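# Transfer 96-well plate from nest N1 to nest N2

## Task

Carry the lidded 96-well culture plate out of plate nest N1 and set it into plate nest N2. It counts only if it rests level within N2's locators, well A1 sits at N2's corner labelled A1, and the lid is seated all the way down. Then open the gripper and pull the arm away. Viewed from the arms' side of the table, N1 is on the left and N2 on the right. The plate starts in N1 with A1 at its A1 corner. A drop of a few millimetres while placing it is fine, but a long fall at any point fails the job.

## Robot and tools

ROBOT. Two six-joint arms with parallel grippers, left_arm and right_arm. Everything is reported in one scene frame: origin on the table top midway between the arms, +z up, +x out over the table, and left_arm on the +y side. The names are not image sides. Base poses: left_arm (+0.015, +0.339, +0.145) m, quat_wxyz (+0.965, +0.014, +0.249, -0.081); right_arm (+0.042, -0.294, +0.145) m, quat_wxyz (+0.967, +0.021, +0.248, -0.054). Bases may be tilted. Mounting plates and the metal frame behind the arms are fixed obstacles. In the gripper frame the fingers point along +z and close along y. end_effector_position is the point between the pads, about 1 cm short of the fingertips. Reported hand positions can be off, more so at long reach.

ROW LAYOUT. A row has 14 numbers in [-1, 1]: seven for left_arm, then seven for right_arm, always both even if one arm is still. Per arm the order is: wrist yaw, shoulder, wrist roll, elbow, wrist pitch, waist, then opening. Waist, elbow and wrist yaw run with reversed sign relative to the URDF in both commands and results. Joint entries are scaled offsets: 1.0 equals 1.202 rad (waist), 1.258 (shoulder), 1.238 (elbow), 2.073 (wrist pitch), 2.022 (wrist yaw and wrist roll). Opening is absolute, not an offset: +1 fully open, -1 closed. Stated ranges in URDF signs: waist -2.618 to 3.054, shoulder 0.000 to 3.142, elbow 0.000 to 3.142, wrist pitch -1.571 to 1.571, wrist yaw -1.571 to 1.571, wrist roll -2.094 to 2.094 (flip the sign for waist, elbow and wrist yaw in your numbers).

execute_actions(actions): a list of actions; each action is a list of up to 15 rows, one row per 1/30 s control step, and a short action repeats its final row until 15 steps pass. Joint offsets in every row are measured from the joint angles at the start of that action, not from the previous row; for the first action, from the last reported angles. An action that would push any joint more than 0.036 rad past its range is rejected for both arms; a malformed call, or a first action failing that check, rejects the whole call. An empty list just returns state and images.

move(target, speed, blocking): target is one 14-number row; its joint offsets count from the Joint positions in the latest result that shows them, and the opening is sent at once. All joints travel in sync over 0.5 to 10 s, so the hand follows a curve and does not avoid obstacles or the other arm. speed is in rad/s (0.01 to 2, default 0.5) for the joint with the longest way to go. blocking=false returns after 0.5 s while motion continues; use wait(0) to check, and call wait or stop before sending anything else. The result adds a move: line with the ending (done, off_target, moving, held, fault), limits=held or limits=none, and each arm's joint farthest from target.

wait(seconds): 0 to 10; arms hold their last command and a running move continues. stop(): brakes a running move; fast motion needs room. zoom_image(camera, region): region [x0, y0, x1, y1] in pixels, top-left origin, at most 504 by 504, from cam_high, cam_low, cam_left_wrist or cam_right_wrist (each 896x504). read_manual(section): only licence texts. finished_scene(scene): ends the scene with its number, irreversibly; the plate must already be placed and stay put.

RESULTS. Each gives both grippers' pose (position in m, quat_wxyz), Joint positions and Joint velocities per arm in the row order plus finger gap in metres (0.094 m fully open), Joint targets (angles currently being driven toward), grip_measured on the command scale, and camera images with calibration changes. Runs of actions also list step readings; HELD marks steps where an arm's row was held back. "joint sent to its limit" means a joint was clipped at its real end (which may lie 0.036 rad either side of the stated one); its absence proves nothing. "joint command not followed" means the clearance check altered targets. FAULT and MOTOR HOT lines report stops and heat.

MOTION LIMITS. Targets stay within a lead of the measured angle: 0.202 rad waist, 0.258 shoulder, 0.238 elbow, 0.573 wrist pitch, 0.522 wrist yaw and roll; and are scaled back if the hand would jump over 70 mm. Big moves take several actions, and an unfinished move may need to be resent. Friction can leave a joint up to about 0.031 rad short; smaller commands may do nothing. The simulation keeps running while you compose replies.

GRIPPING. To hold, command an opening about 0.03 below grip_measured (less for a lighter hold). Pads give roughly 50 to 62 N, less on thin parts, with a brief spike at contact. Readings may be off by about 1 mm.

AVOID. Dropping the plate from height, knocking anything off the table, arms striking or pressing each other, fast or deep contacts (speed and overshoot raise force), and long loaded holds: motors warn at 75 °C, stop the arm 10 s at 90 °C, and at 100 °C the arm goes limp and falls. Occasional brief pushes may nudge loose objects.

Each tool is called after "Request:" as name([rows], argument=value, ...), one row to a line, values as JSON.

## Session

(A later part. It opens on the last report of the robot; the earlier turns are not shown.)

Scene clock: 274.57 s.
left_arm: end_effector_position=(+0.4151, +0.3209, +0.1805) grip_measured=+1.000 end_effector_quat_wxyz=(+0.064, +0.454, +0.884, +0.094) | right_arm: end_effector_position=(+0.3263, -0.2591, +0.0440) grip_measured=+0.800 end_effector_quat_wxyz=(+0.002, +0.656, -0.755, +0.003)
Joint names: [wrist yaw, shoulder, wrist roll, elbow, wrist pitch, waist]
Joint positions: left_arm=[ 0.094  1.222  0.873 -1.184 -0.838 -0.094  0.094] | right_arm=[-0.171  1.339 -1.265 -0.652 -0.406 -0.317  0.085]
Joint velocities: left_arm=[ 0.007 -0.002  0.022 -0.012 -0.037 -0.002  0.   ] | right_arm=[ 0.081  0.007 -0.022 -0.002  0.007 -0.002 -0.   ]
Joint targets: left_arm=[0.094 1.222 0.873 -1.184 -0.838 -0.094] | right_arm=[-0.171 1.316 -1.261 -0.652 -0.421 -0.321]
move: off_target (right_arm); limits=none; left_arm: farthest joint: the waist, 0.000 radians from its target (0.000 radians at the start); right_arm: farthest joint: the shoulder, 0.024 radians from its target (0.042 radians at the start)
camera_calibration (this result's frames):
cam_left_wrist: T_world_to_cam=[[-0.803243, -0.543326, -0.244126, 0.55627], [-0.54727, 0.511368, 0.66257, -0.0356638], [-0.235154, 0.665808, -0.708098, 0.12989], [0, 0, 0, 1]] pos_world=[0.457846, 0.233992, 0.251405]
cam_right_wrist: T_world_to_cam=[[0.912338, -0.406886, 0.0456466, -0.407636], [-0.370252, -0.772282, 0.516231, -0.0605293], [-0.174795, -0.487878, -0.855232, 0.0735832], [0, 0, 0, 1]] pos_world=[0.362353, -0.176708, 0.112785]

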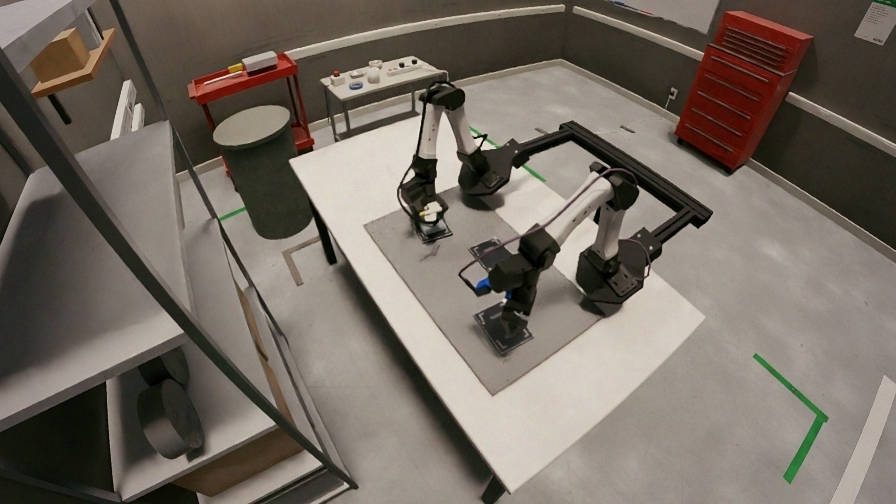

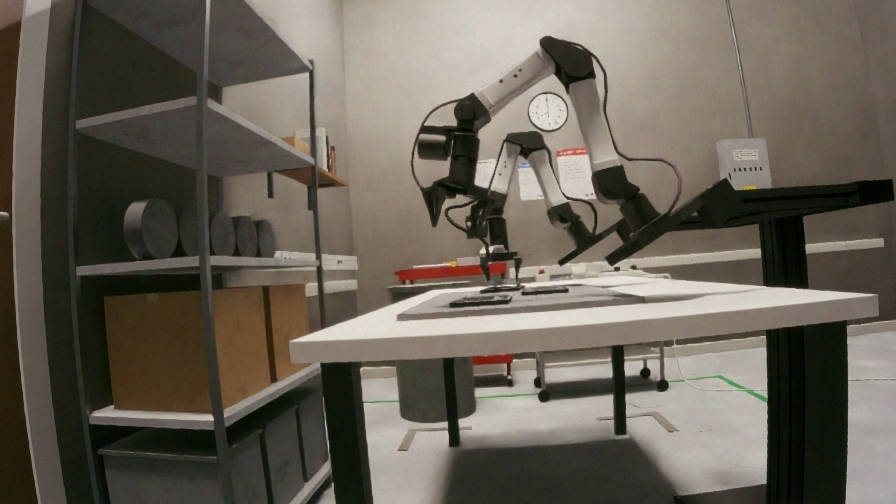

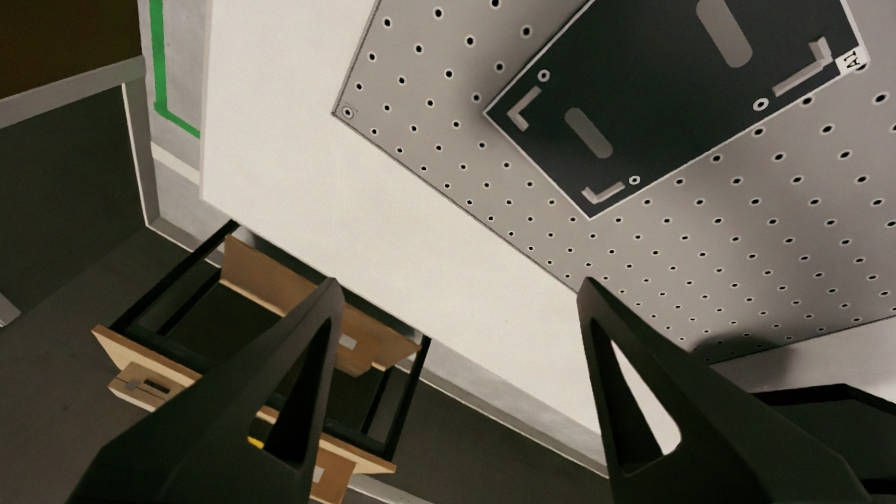

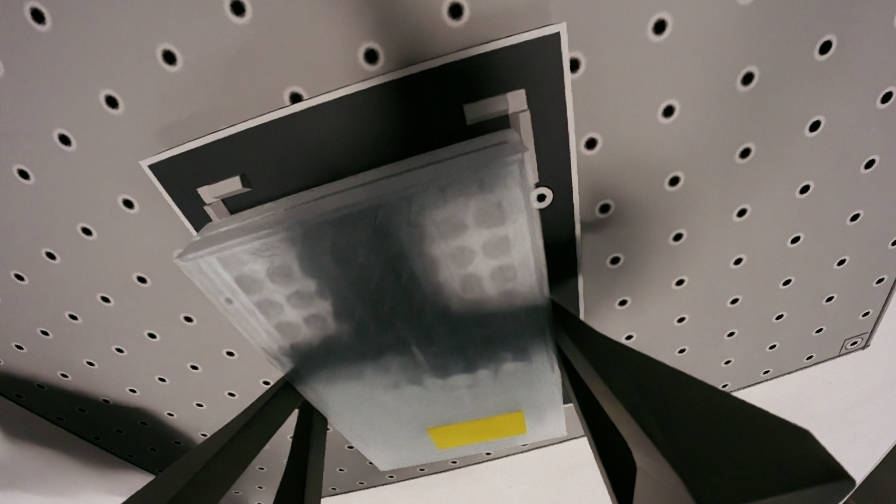

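Request:
execute_actions([
  [[0,0,0,0,0,0,1,0,0.008,0,0,0.005,0,0.77]],
])

Request:
move(target=[0,0,0,0,0,0,1,0,0.026,0,0,0.014,-0.006,0.77], speed=0.015)

Scene clock: 283.93 s.
left_arm: end_effector_position=(+0.4151, +0.3209, +0.1805) grip_measured=+1.000 end_effector_quat_wxyz=(+0.064, +0.454, +0.884, +0.094) | right_arm: end_effector_position=(+0.3262, -0.2592, +0.0440) grip_measured=+0.800 end_effector_quat_wxyz=(+0.002, +0.656, -0.755, +0.003)
Joint names: [wrist yaw, shoulder, wrist roll, elbow, wrist pitch, waist]
Joint positions: left_arm=[ 0.094  1.222  0.873 -1.184 -0.838 -0.094  0.094] | right_arm=[-0.171  1.339 -1.265 -0.652 -0.406 -0.317  0.085]
Joint velocities: left_arm=[-0.007  0.002  0.007  0.012  0.007  0.012  0.   ] | right_arm=[ 0.022  0.007  0.007 -0.002 -0.037 -0.002 -0.   ]
Joint targets: left_arm=[0.094 1.222 0.873 -1.184 -0.838 -0.094] | right_arm=[-0.171 1.349 -1.265 -0.652 -0.395 -0.317]
Step readings (joint positions):
0: left_arm=[0.094 1.222 0.873 -1.184 -0.838 -0.094] | right_arm=[-0.171 1.339 -1.265 -0.652 -0.406 -0.317]
1: left_arm=[0.094 1.222 0.873 -1.184 -0.838 -0.094] | right_arm=[-0.171 1.339 -1.265 -0.652 -0.406 -0.317]
2: left_arm=[0.094 1.222 0.873 -1.184 -0.838 -0.094] | right_arm=[-0.171 1.339 -1.265 -0.652 -0.406 -0.317]
4: left_arm=[0.094 1.222 0.873 -1.184 -0.838 -0.094] | right_arm=[-0.171 1.339 -1.265 -0.652 -0.406 -0.317]
8: left_arm=[0.094 1.222 0.873 -1.184 -0.838 -0.094] | right_arm=[-0.171 1.339 -1.265 -0.652 -0.406 -0.317]
15: Joint positions above
camera_calibration (this result's frames):
cam_left_wrist: T_world_to_cam=[[-0.803243, -0.543326, -0.244126, 0.55627], [-0.54727, 0.511368, 0.66257, -0.0356638], [-0.235154, 0.665808, -0.708098, 0.12989], [0, 0, 0, 1]] pos_world=[0.457846, 0.233992, 0.251405]
cam_right_wrist: T_world_to_cam=[[0.91238, -0.406826, 0.0453332, -0.407544], [-0.370012, -0.772273, 0.516416, -0.0606592], [-0.175082, -0.487942, -0.855137, 0.0736326], [0, 0, 0, 1]] pos_world=[0.362282, -0.176716, 0.112767]

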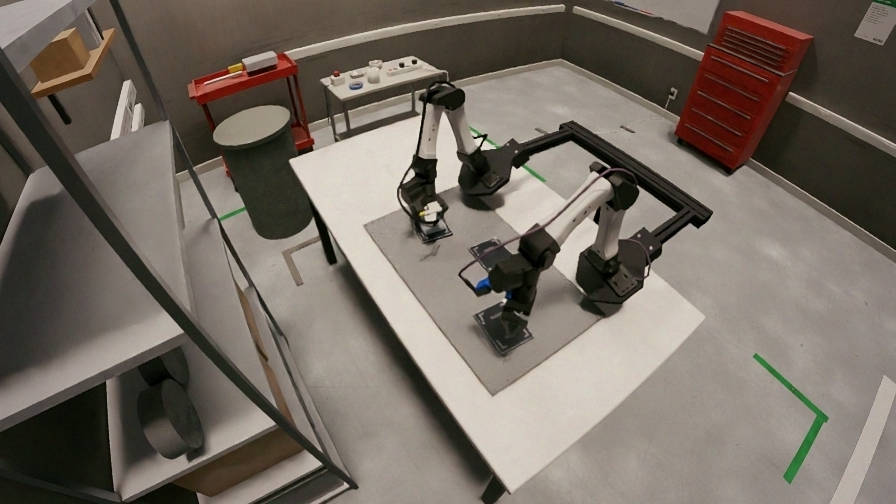

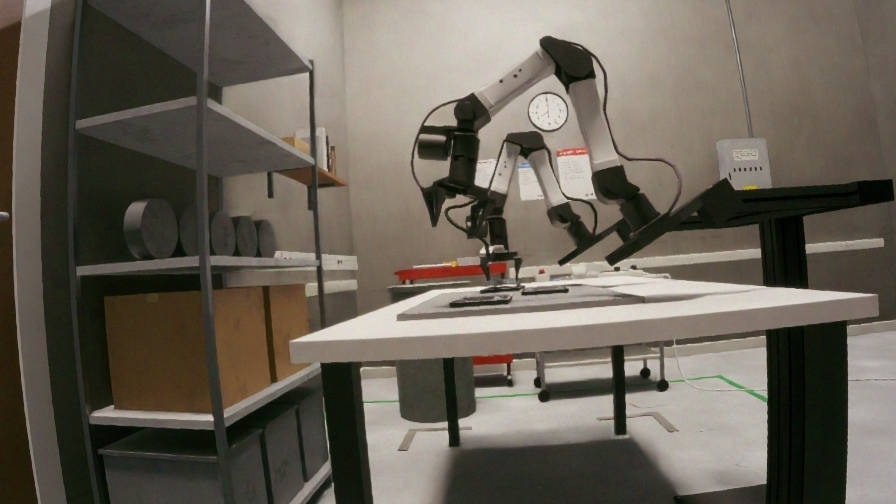

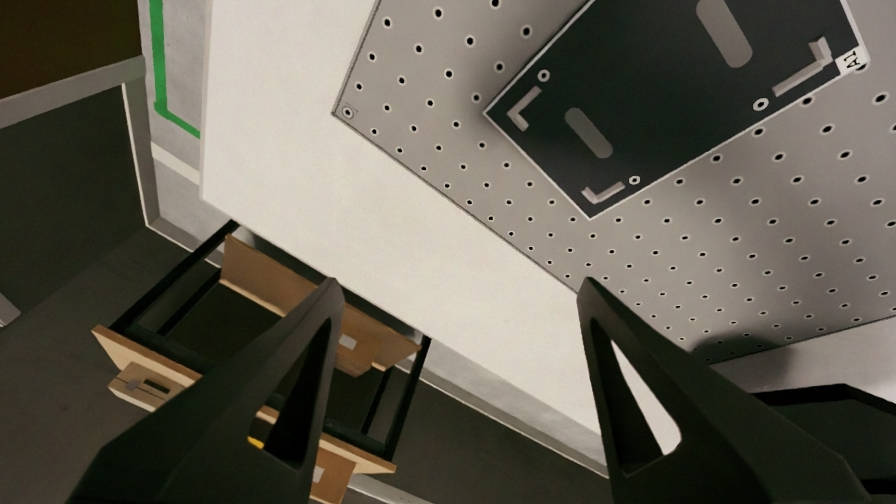

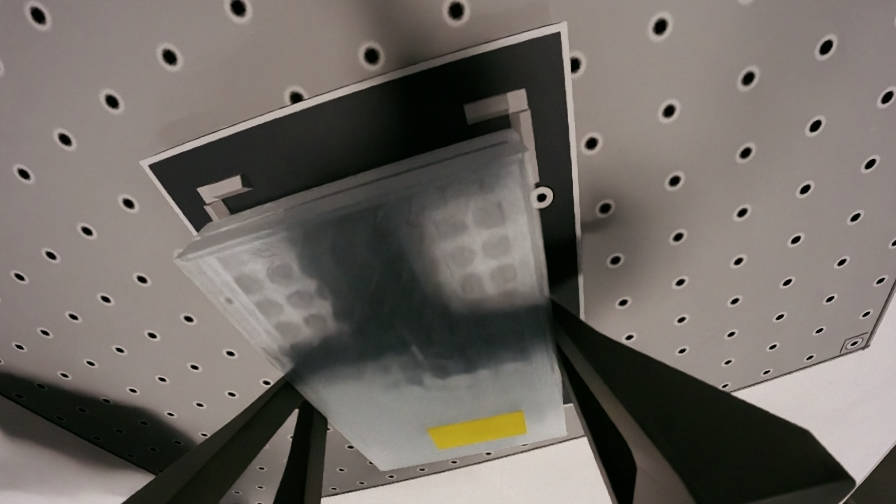

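Scene clock: 286.33 s.
left_arm: end_effector_position=(+0.4151, +0.3209, +0.1805) grip_measured=+1.000 end_effector_quat_wxyz=(+0.064, +0.454, +0.884, +0.094) | right_arm: end_effector_position=(+0.3260, -0.2586, +0.0405) grip_measured=+0.800 end_effector_quat_wxyz=(+0.004, +0.656, -0.755, +0.002)
Joint names: [wrist yaw, shoulder, wrist roll, elbow, wrist pitch, waist]
Joint positions: left_arm=[ 0.094  1.222  0.873 -1.184 -0.838 -0.094  0.094] | right_arm=[-0.171  1.356 -1.265 -0.652 -0.394 -0.317  0.085]
Joint velocities: left_arm=[ 0.007 -0.002 -0.037  0.007 -0.007  0.007  0.   ] | right_arm=[-0.007 -0.002 -0.007  0.007 -0.007 -0.002 -0.   ]
Joint targets: left_arm=[0.094 1.222 0.873 -1.184 -0.838 -0.094] | right_arm=[-0.171 1.372 -1.265 -0.652 -0.377 -0.325]
move: done; limits=none; left_arm: farthest joint: the waist, 0.000 radians from its target (0.000 radians at the start); right_arm: farthest joint: the wrist pitch, 0.017 radians from its target (0.029 radians at the start)
camera_calibration (this result's frames):
cam_left_wrist: T_world_to_cam=[[-0.803243, -0.543326, -0.244126, 0.55627], [-0.54727, 0.511368, 0.66257, -0.0356638], [-0.235154, 0.665808, -0.708098, 0.12989], [0, 0, 0, 1]] pos_world=[0.457846, 0.233992, 0.251405]
cam_right_wrist: T_world_to_cam=[[0.912796, -0.406229, 0.0421976, -0.406866], [-0.36761, -0.772182, 0.518264, -0.0593096], [-0.17795, -0.488582, -0.854179, 0.0716157], [0, 0, 0, 1]] pos_world=[0.362327, -0.176089, 0.109079]

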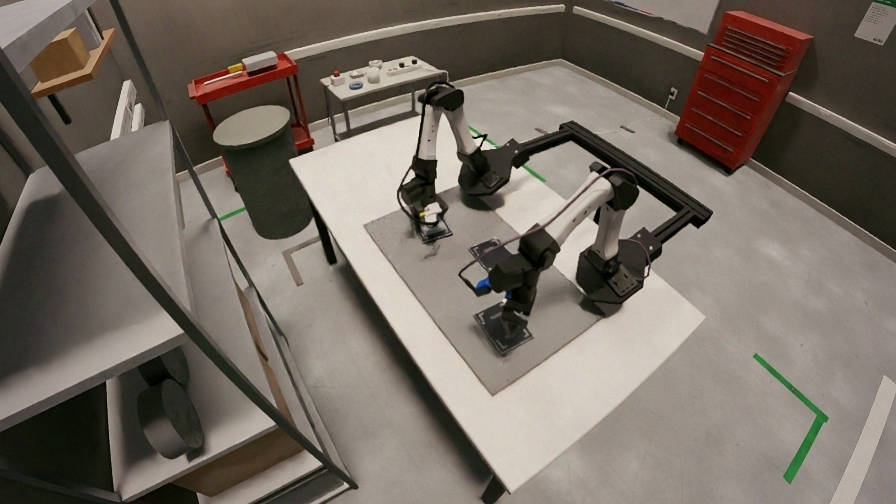

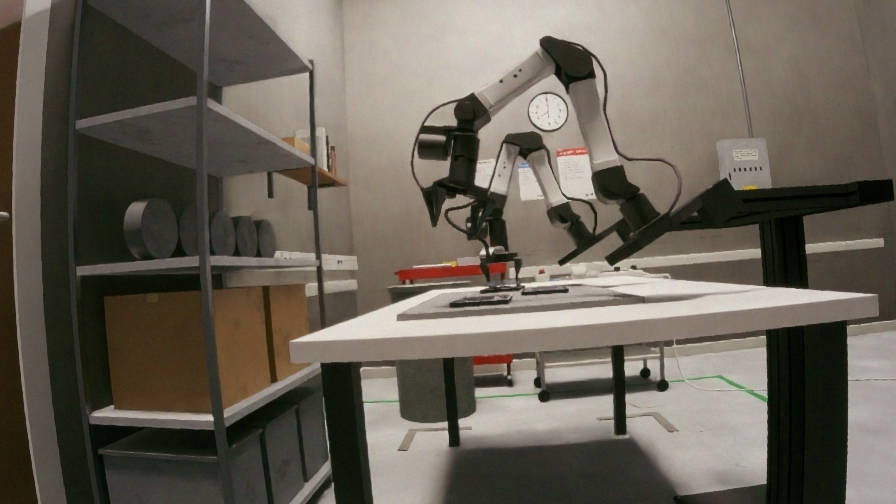

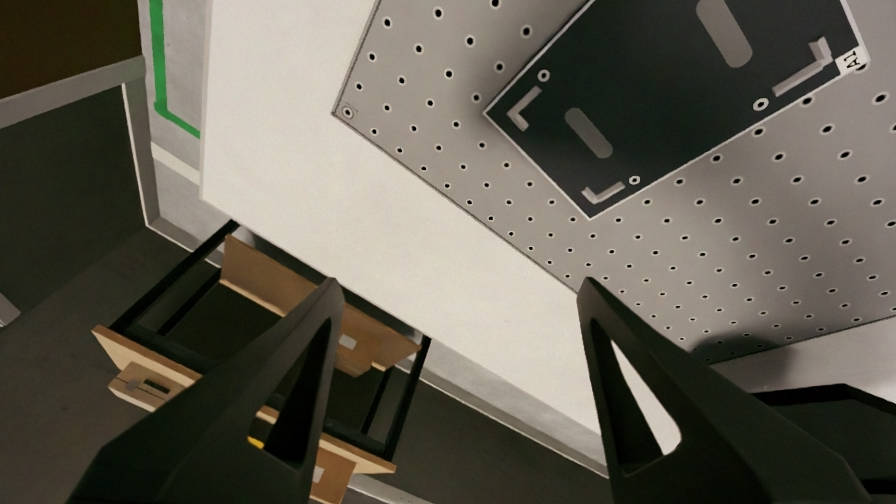

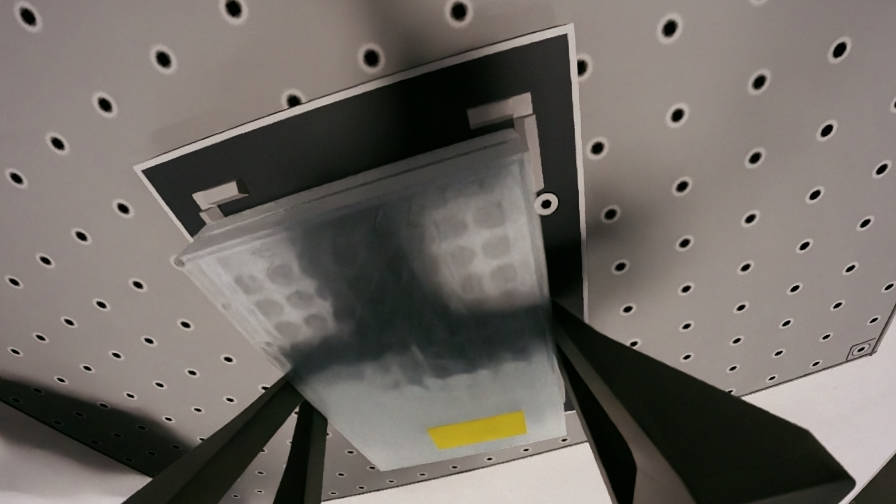

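Request:
execute_actions(actions=[])

Request:
move(target=[0,0,0,0,0,0,1,0,0.028,0,0,0.016,-0.004,0.77], speed=0.02)

Scene clock: 295.77 s.
left_arm: end_effector_position=(+0.4151, +0.3209, +0.1805) grip_measured=+1.000 end_effector_quat_wxyz=(+0.064, +0.454, +0.884, +0.094) | right_arm: end_effector_position=(+0.3260, -0.2586, +0.0405) grip_measured=+0.800 end_effector_quat_wxyz=(+0.004, +0.656, -0.755, +0.002)
Joint names: [wrist yaw, shoulder, wrist roll, elbow, wrist pitch, waist]
Joint positions: left_arm=[ 0.094  1.222  0.873 -1.184 -0.838 -0.094  0.094] | right_arm=[-0.171  1.356 -1.265 -0.652 -0.394 -0.317  0.085]
Joint velocities: left_arm=[-0.007  0.012 -0.022  0.022  0.051  0.007  0.   ] | right_arm=[ 0.095  0.002 -0.051 -0.002 -0.007  0.007 -0.001]
Joint targets: left_arm=[0.094 1.222 0.873 -1.184 -0.838 -0.094] | right_arm=[-0.171 1.372 -1.265 -0.652 -0.377 -0.325]
camera_calibration (this result's frames):
cam_left_wrist: T_world_to_cam=[[-0.803243, -0.543326, -0.244126, 0.55627], [-0.54727, 0.511368, 0.66257, -0.0356638], [-0.235154, 0.665808, -0.708098, 0.12989], [0, 0, 0, 1]] pos_world=[0.457846, 0.233992, 0.251405]
cam_right_wrist: T_world_to_cam=[[0.912796, -0.406229, 0.0421976, -0.406866], [-0.36761, -0.772182, 0.518264, -0.0593096], [-0.17795, -0.488582, -0.854179, 0.0716157], [0, 0, 0, 1]] pos_world=[0.362327, -0.176089, 0.109079]

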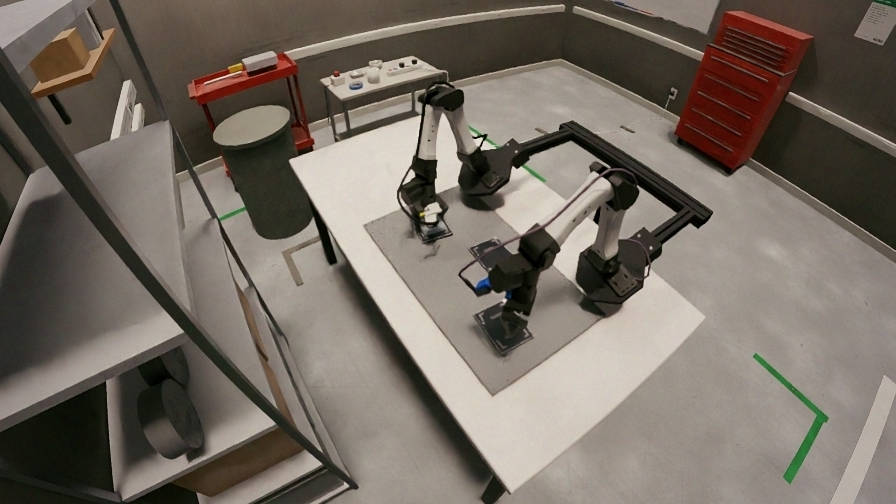

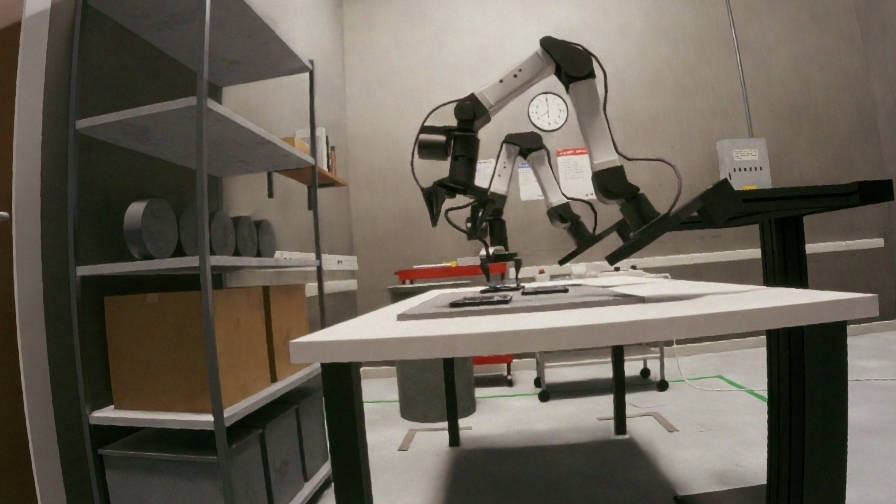

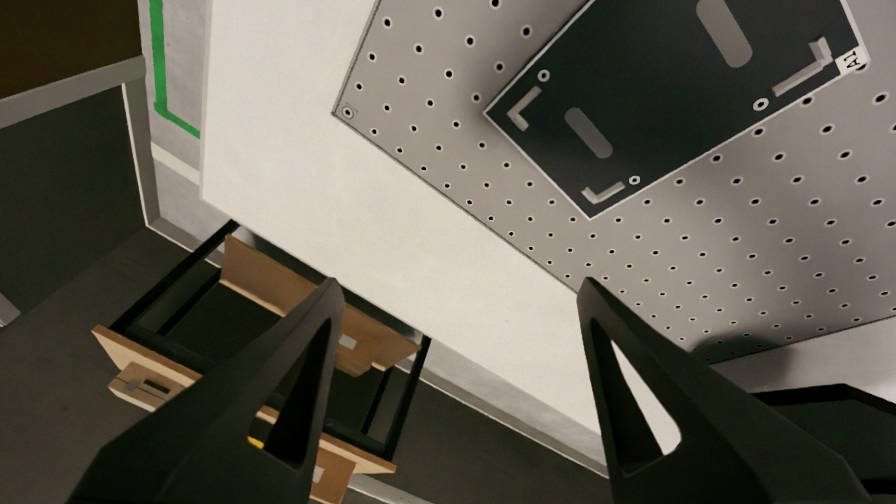

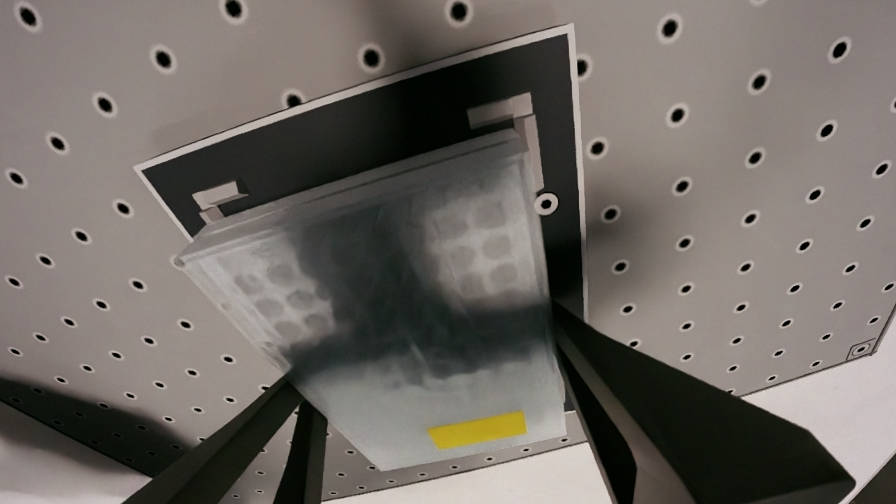

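Scene clock: 297.73 s.
left_arm: end_effector_position=(+0.4151, +0.3209, +0.1805) grip_measured=+1.000 end_effector_quat_wxyz=(+0.064, +0.454, +0.884, +0.094) | right_arm: end_effector_position=(+0.3257, -0.2583, +0.0383) grip_measured=+0.800 end_effector_quat_wxyz=(+0.005, +0.656, -0.754, +0.001)
Joint names: [wrist yaw, shoulder, wrist roll, elbow, wrist pitch, waist]
Joint positions: left_arm=[ 0.094  1.222  0.873 -1.184 -0.838 -0.094  0.094] | right_arm=[-0.171  1.366 -1.265 -0.652 -0.387 -0.317  0.085]
Joint velocities: left_arm=[-0.066 -0.027  0.066 -0.022  0.022 -0.007  0.   ] | right_arm=[-0.051 -0.022  0.007  0.012  0.051  0.002 -0.001]
Joint targets: left_arm=[0.094 1.222 0.873 -1.184 -0.838 -0.094] | right_arm=[-0.171 1.391 -1.265 -0.652 -0.360 -0.322]
move: off_target (right_arm); limits=none; left_arm: farthest joint: the waist, 0.000 radians from its target (0.000 radians at the start); right_arm: farthest joint: the wrist pitch, 0.026 radians from its target (0.033 radians at the start)
camera_calibration (this result's frames):
cam_left_wrist: T_world_to_cam=[[-0.803243, -0.543326, -0.244126, 0.55627], [-0.54727, 0.511368, 0.66257, -0.0356638], [-0.235154, 0.665808, -0.708098, 0.12989], [0, 0, 0, 1]] pos_world=[0.457846, 0.233992, 0.251405]
cam_right_wrist: T_world_to_cam=[[0.913161, -0.405694, 0.0393739, -0.406176], [-0.365442, -0.772099, 0.519919, -0.0588178], [-0.180527, -0.489158, -0.853308, 0.0704747], [0, 0, 0, 1]] pos_world=[0.362132, -0.175723, 0.10671]

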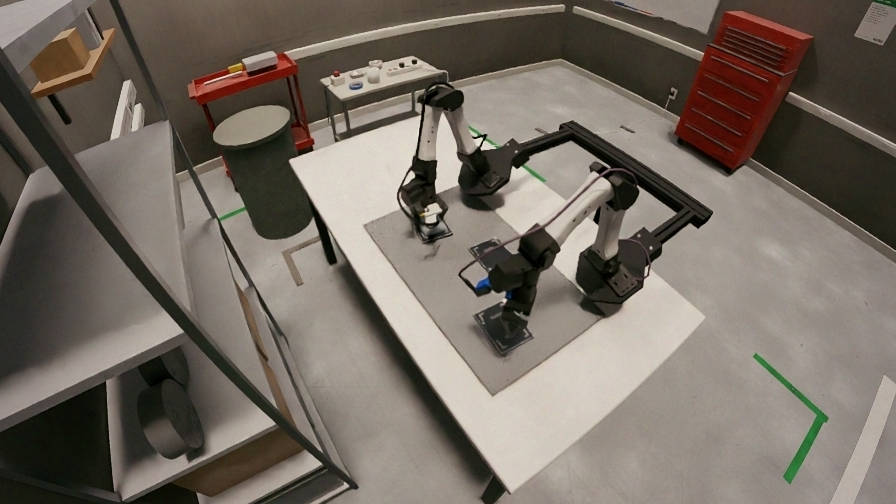

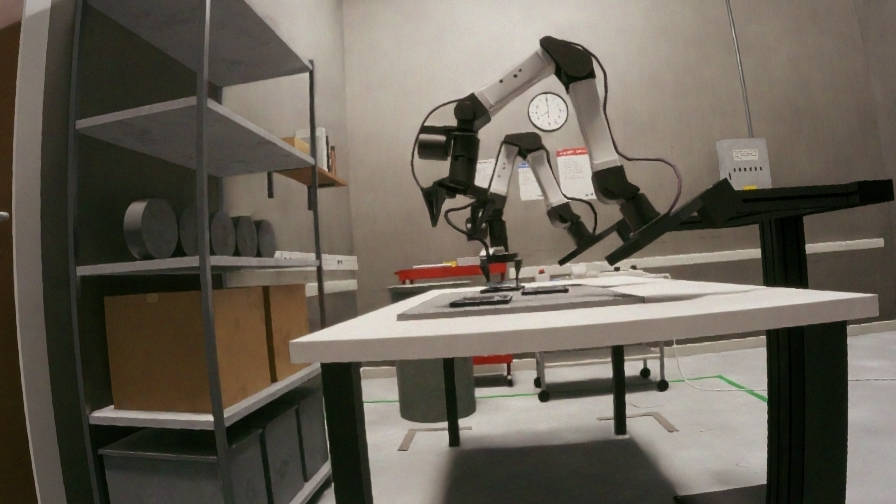

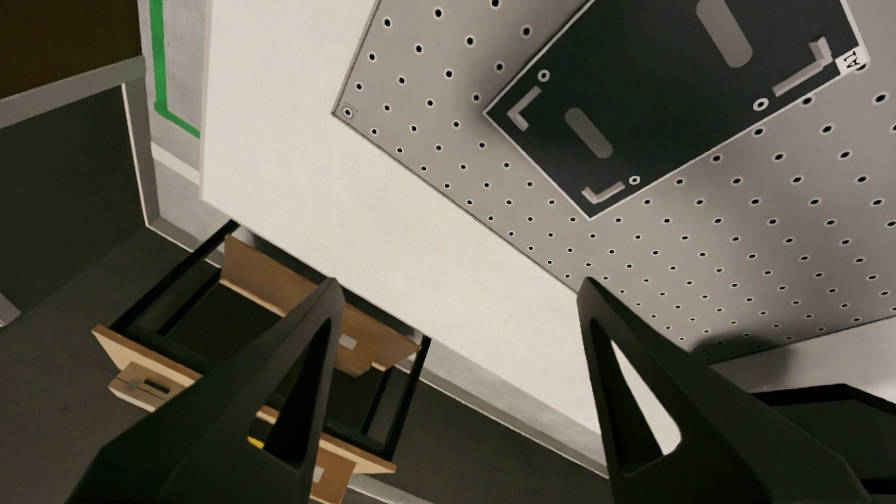

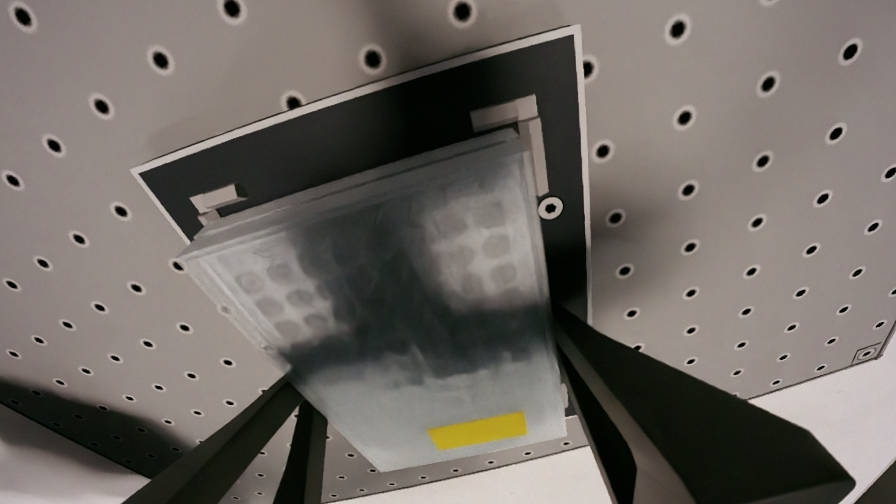

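Request:
move(target=[0,0,0,0,0,0,1,0,0.022,0,0,0.016,-0.004,0.77], speed=0.02)

Request:
zoom_image(camera="cam_right_wrist", region=[110,10,610,290])

Scene clock: 302.90 s.
left_arm: end_effector_position=(+0.4151, +0.3209, +0.1805) grip_measured=+1.000 end_effector_quat_wxyz=(+0.064, +0.454, +0.884, +0.094) | right_arm: end_effector_position=(+0.3258, -0.2583, +0.0383) grip_measured=+0.800 end_effector_quat_wxyz=(+0.005, +0.656, -0.754, +0.001)
Joint names: [wrist yaw, shoulder, wrist roll, elbow, wrist pitch, waist]
Joint positions: left_arm=[ 0.094  1.222  0.873 -1.184 -0.838 -0.094  0.094] | right_arm=[-0.171  1.366 -1.265 -0.652 -0.386 -0.317  0.085]
Joint velocities: left_arm=[ 0.022 -0.002 -0.007 -0.017  0.037 -0.012  0.   ] | right_arm=[ 0.037 -0.012  0.007  0.007 -0.066  0.007  0.   ]
Joint targets: left_arm=[0.094 1.222 0.873 -1.184 -0.838 -0.094] | right_arm=[-0.171 1.394 -1.265 -0.652 -0.353 -0.322]
move: off_target (right_arm); limits=none; left_arm: farthest joint: the waist, 0.000 radians from its target (0.000 radians at the start); right_arm: farthest joint: the wrist pitch, 0.032 radians from its target (0.033 radians at the start)
camera_calibration (this result's frames):
cam_left_wrist: T_world_to_cam=[[-0.803243, -0.543326, -0.244126, 0.55627], [-0.54727, 0.511368, 0.66257, -0.0356638], [-0.235154, 0.665808, -0.708098, 0.12989], [0, 0, 0, 1]] pos_world=[0.457846, 0.233992, 0.251405]
cam_right_wrist: T_world_to_cam=[[0.91308, -0.405813, 0.0400015, -0.406359], [-0.365924, -0.772118, 0.519552, -0.05856], [-0.179955, -0.48903, -0.853502, 0.0703756], [0, 0, 0, 1]] pos_world=[0.362275, -0.175705, 0.106746]

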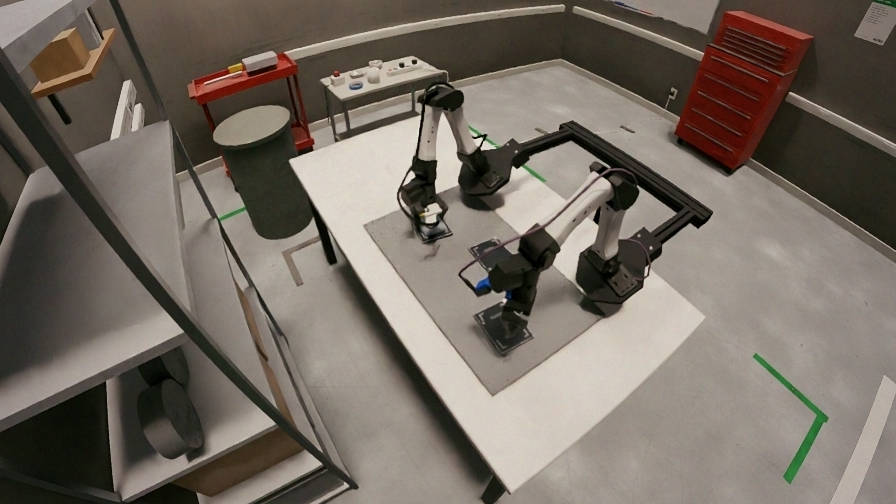

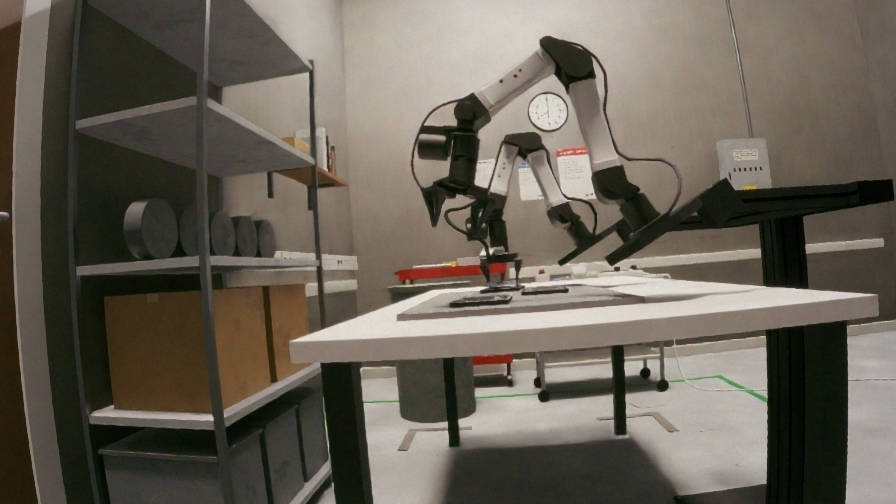

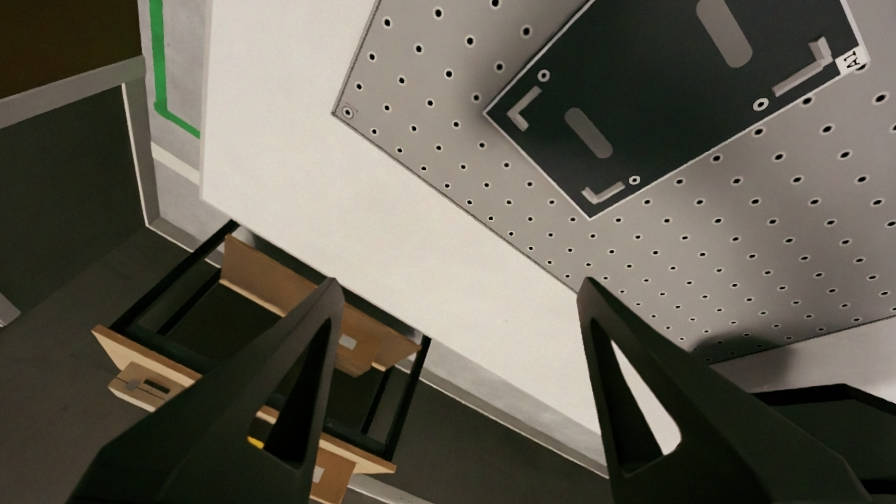

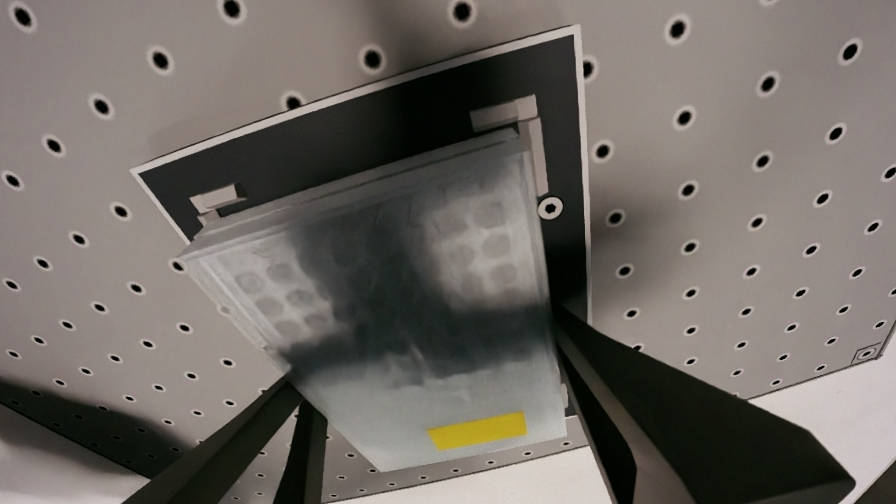

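Region (110, 10, 610, 290) of cam_right_wrist's 896x504 image, scaled by 1.008, with more detail than that image has; it fills the top 282 rows of this view, and the rest is white.

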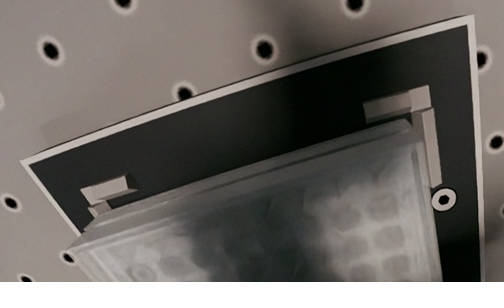

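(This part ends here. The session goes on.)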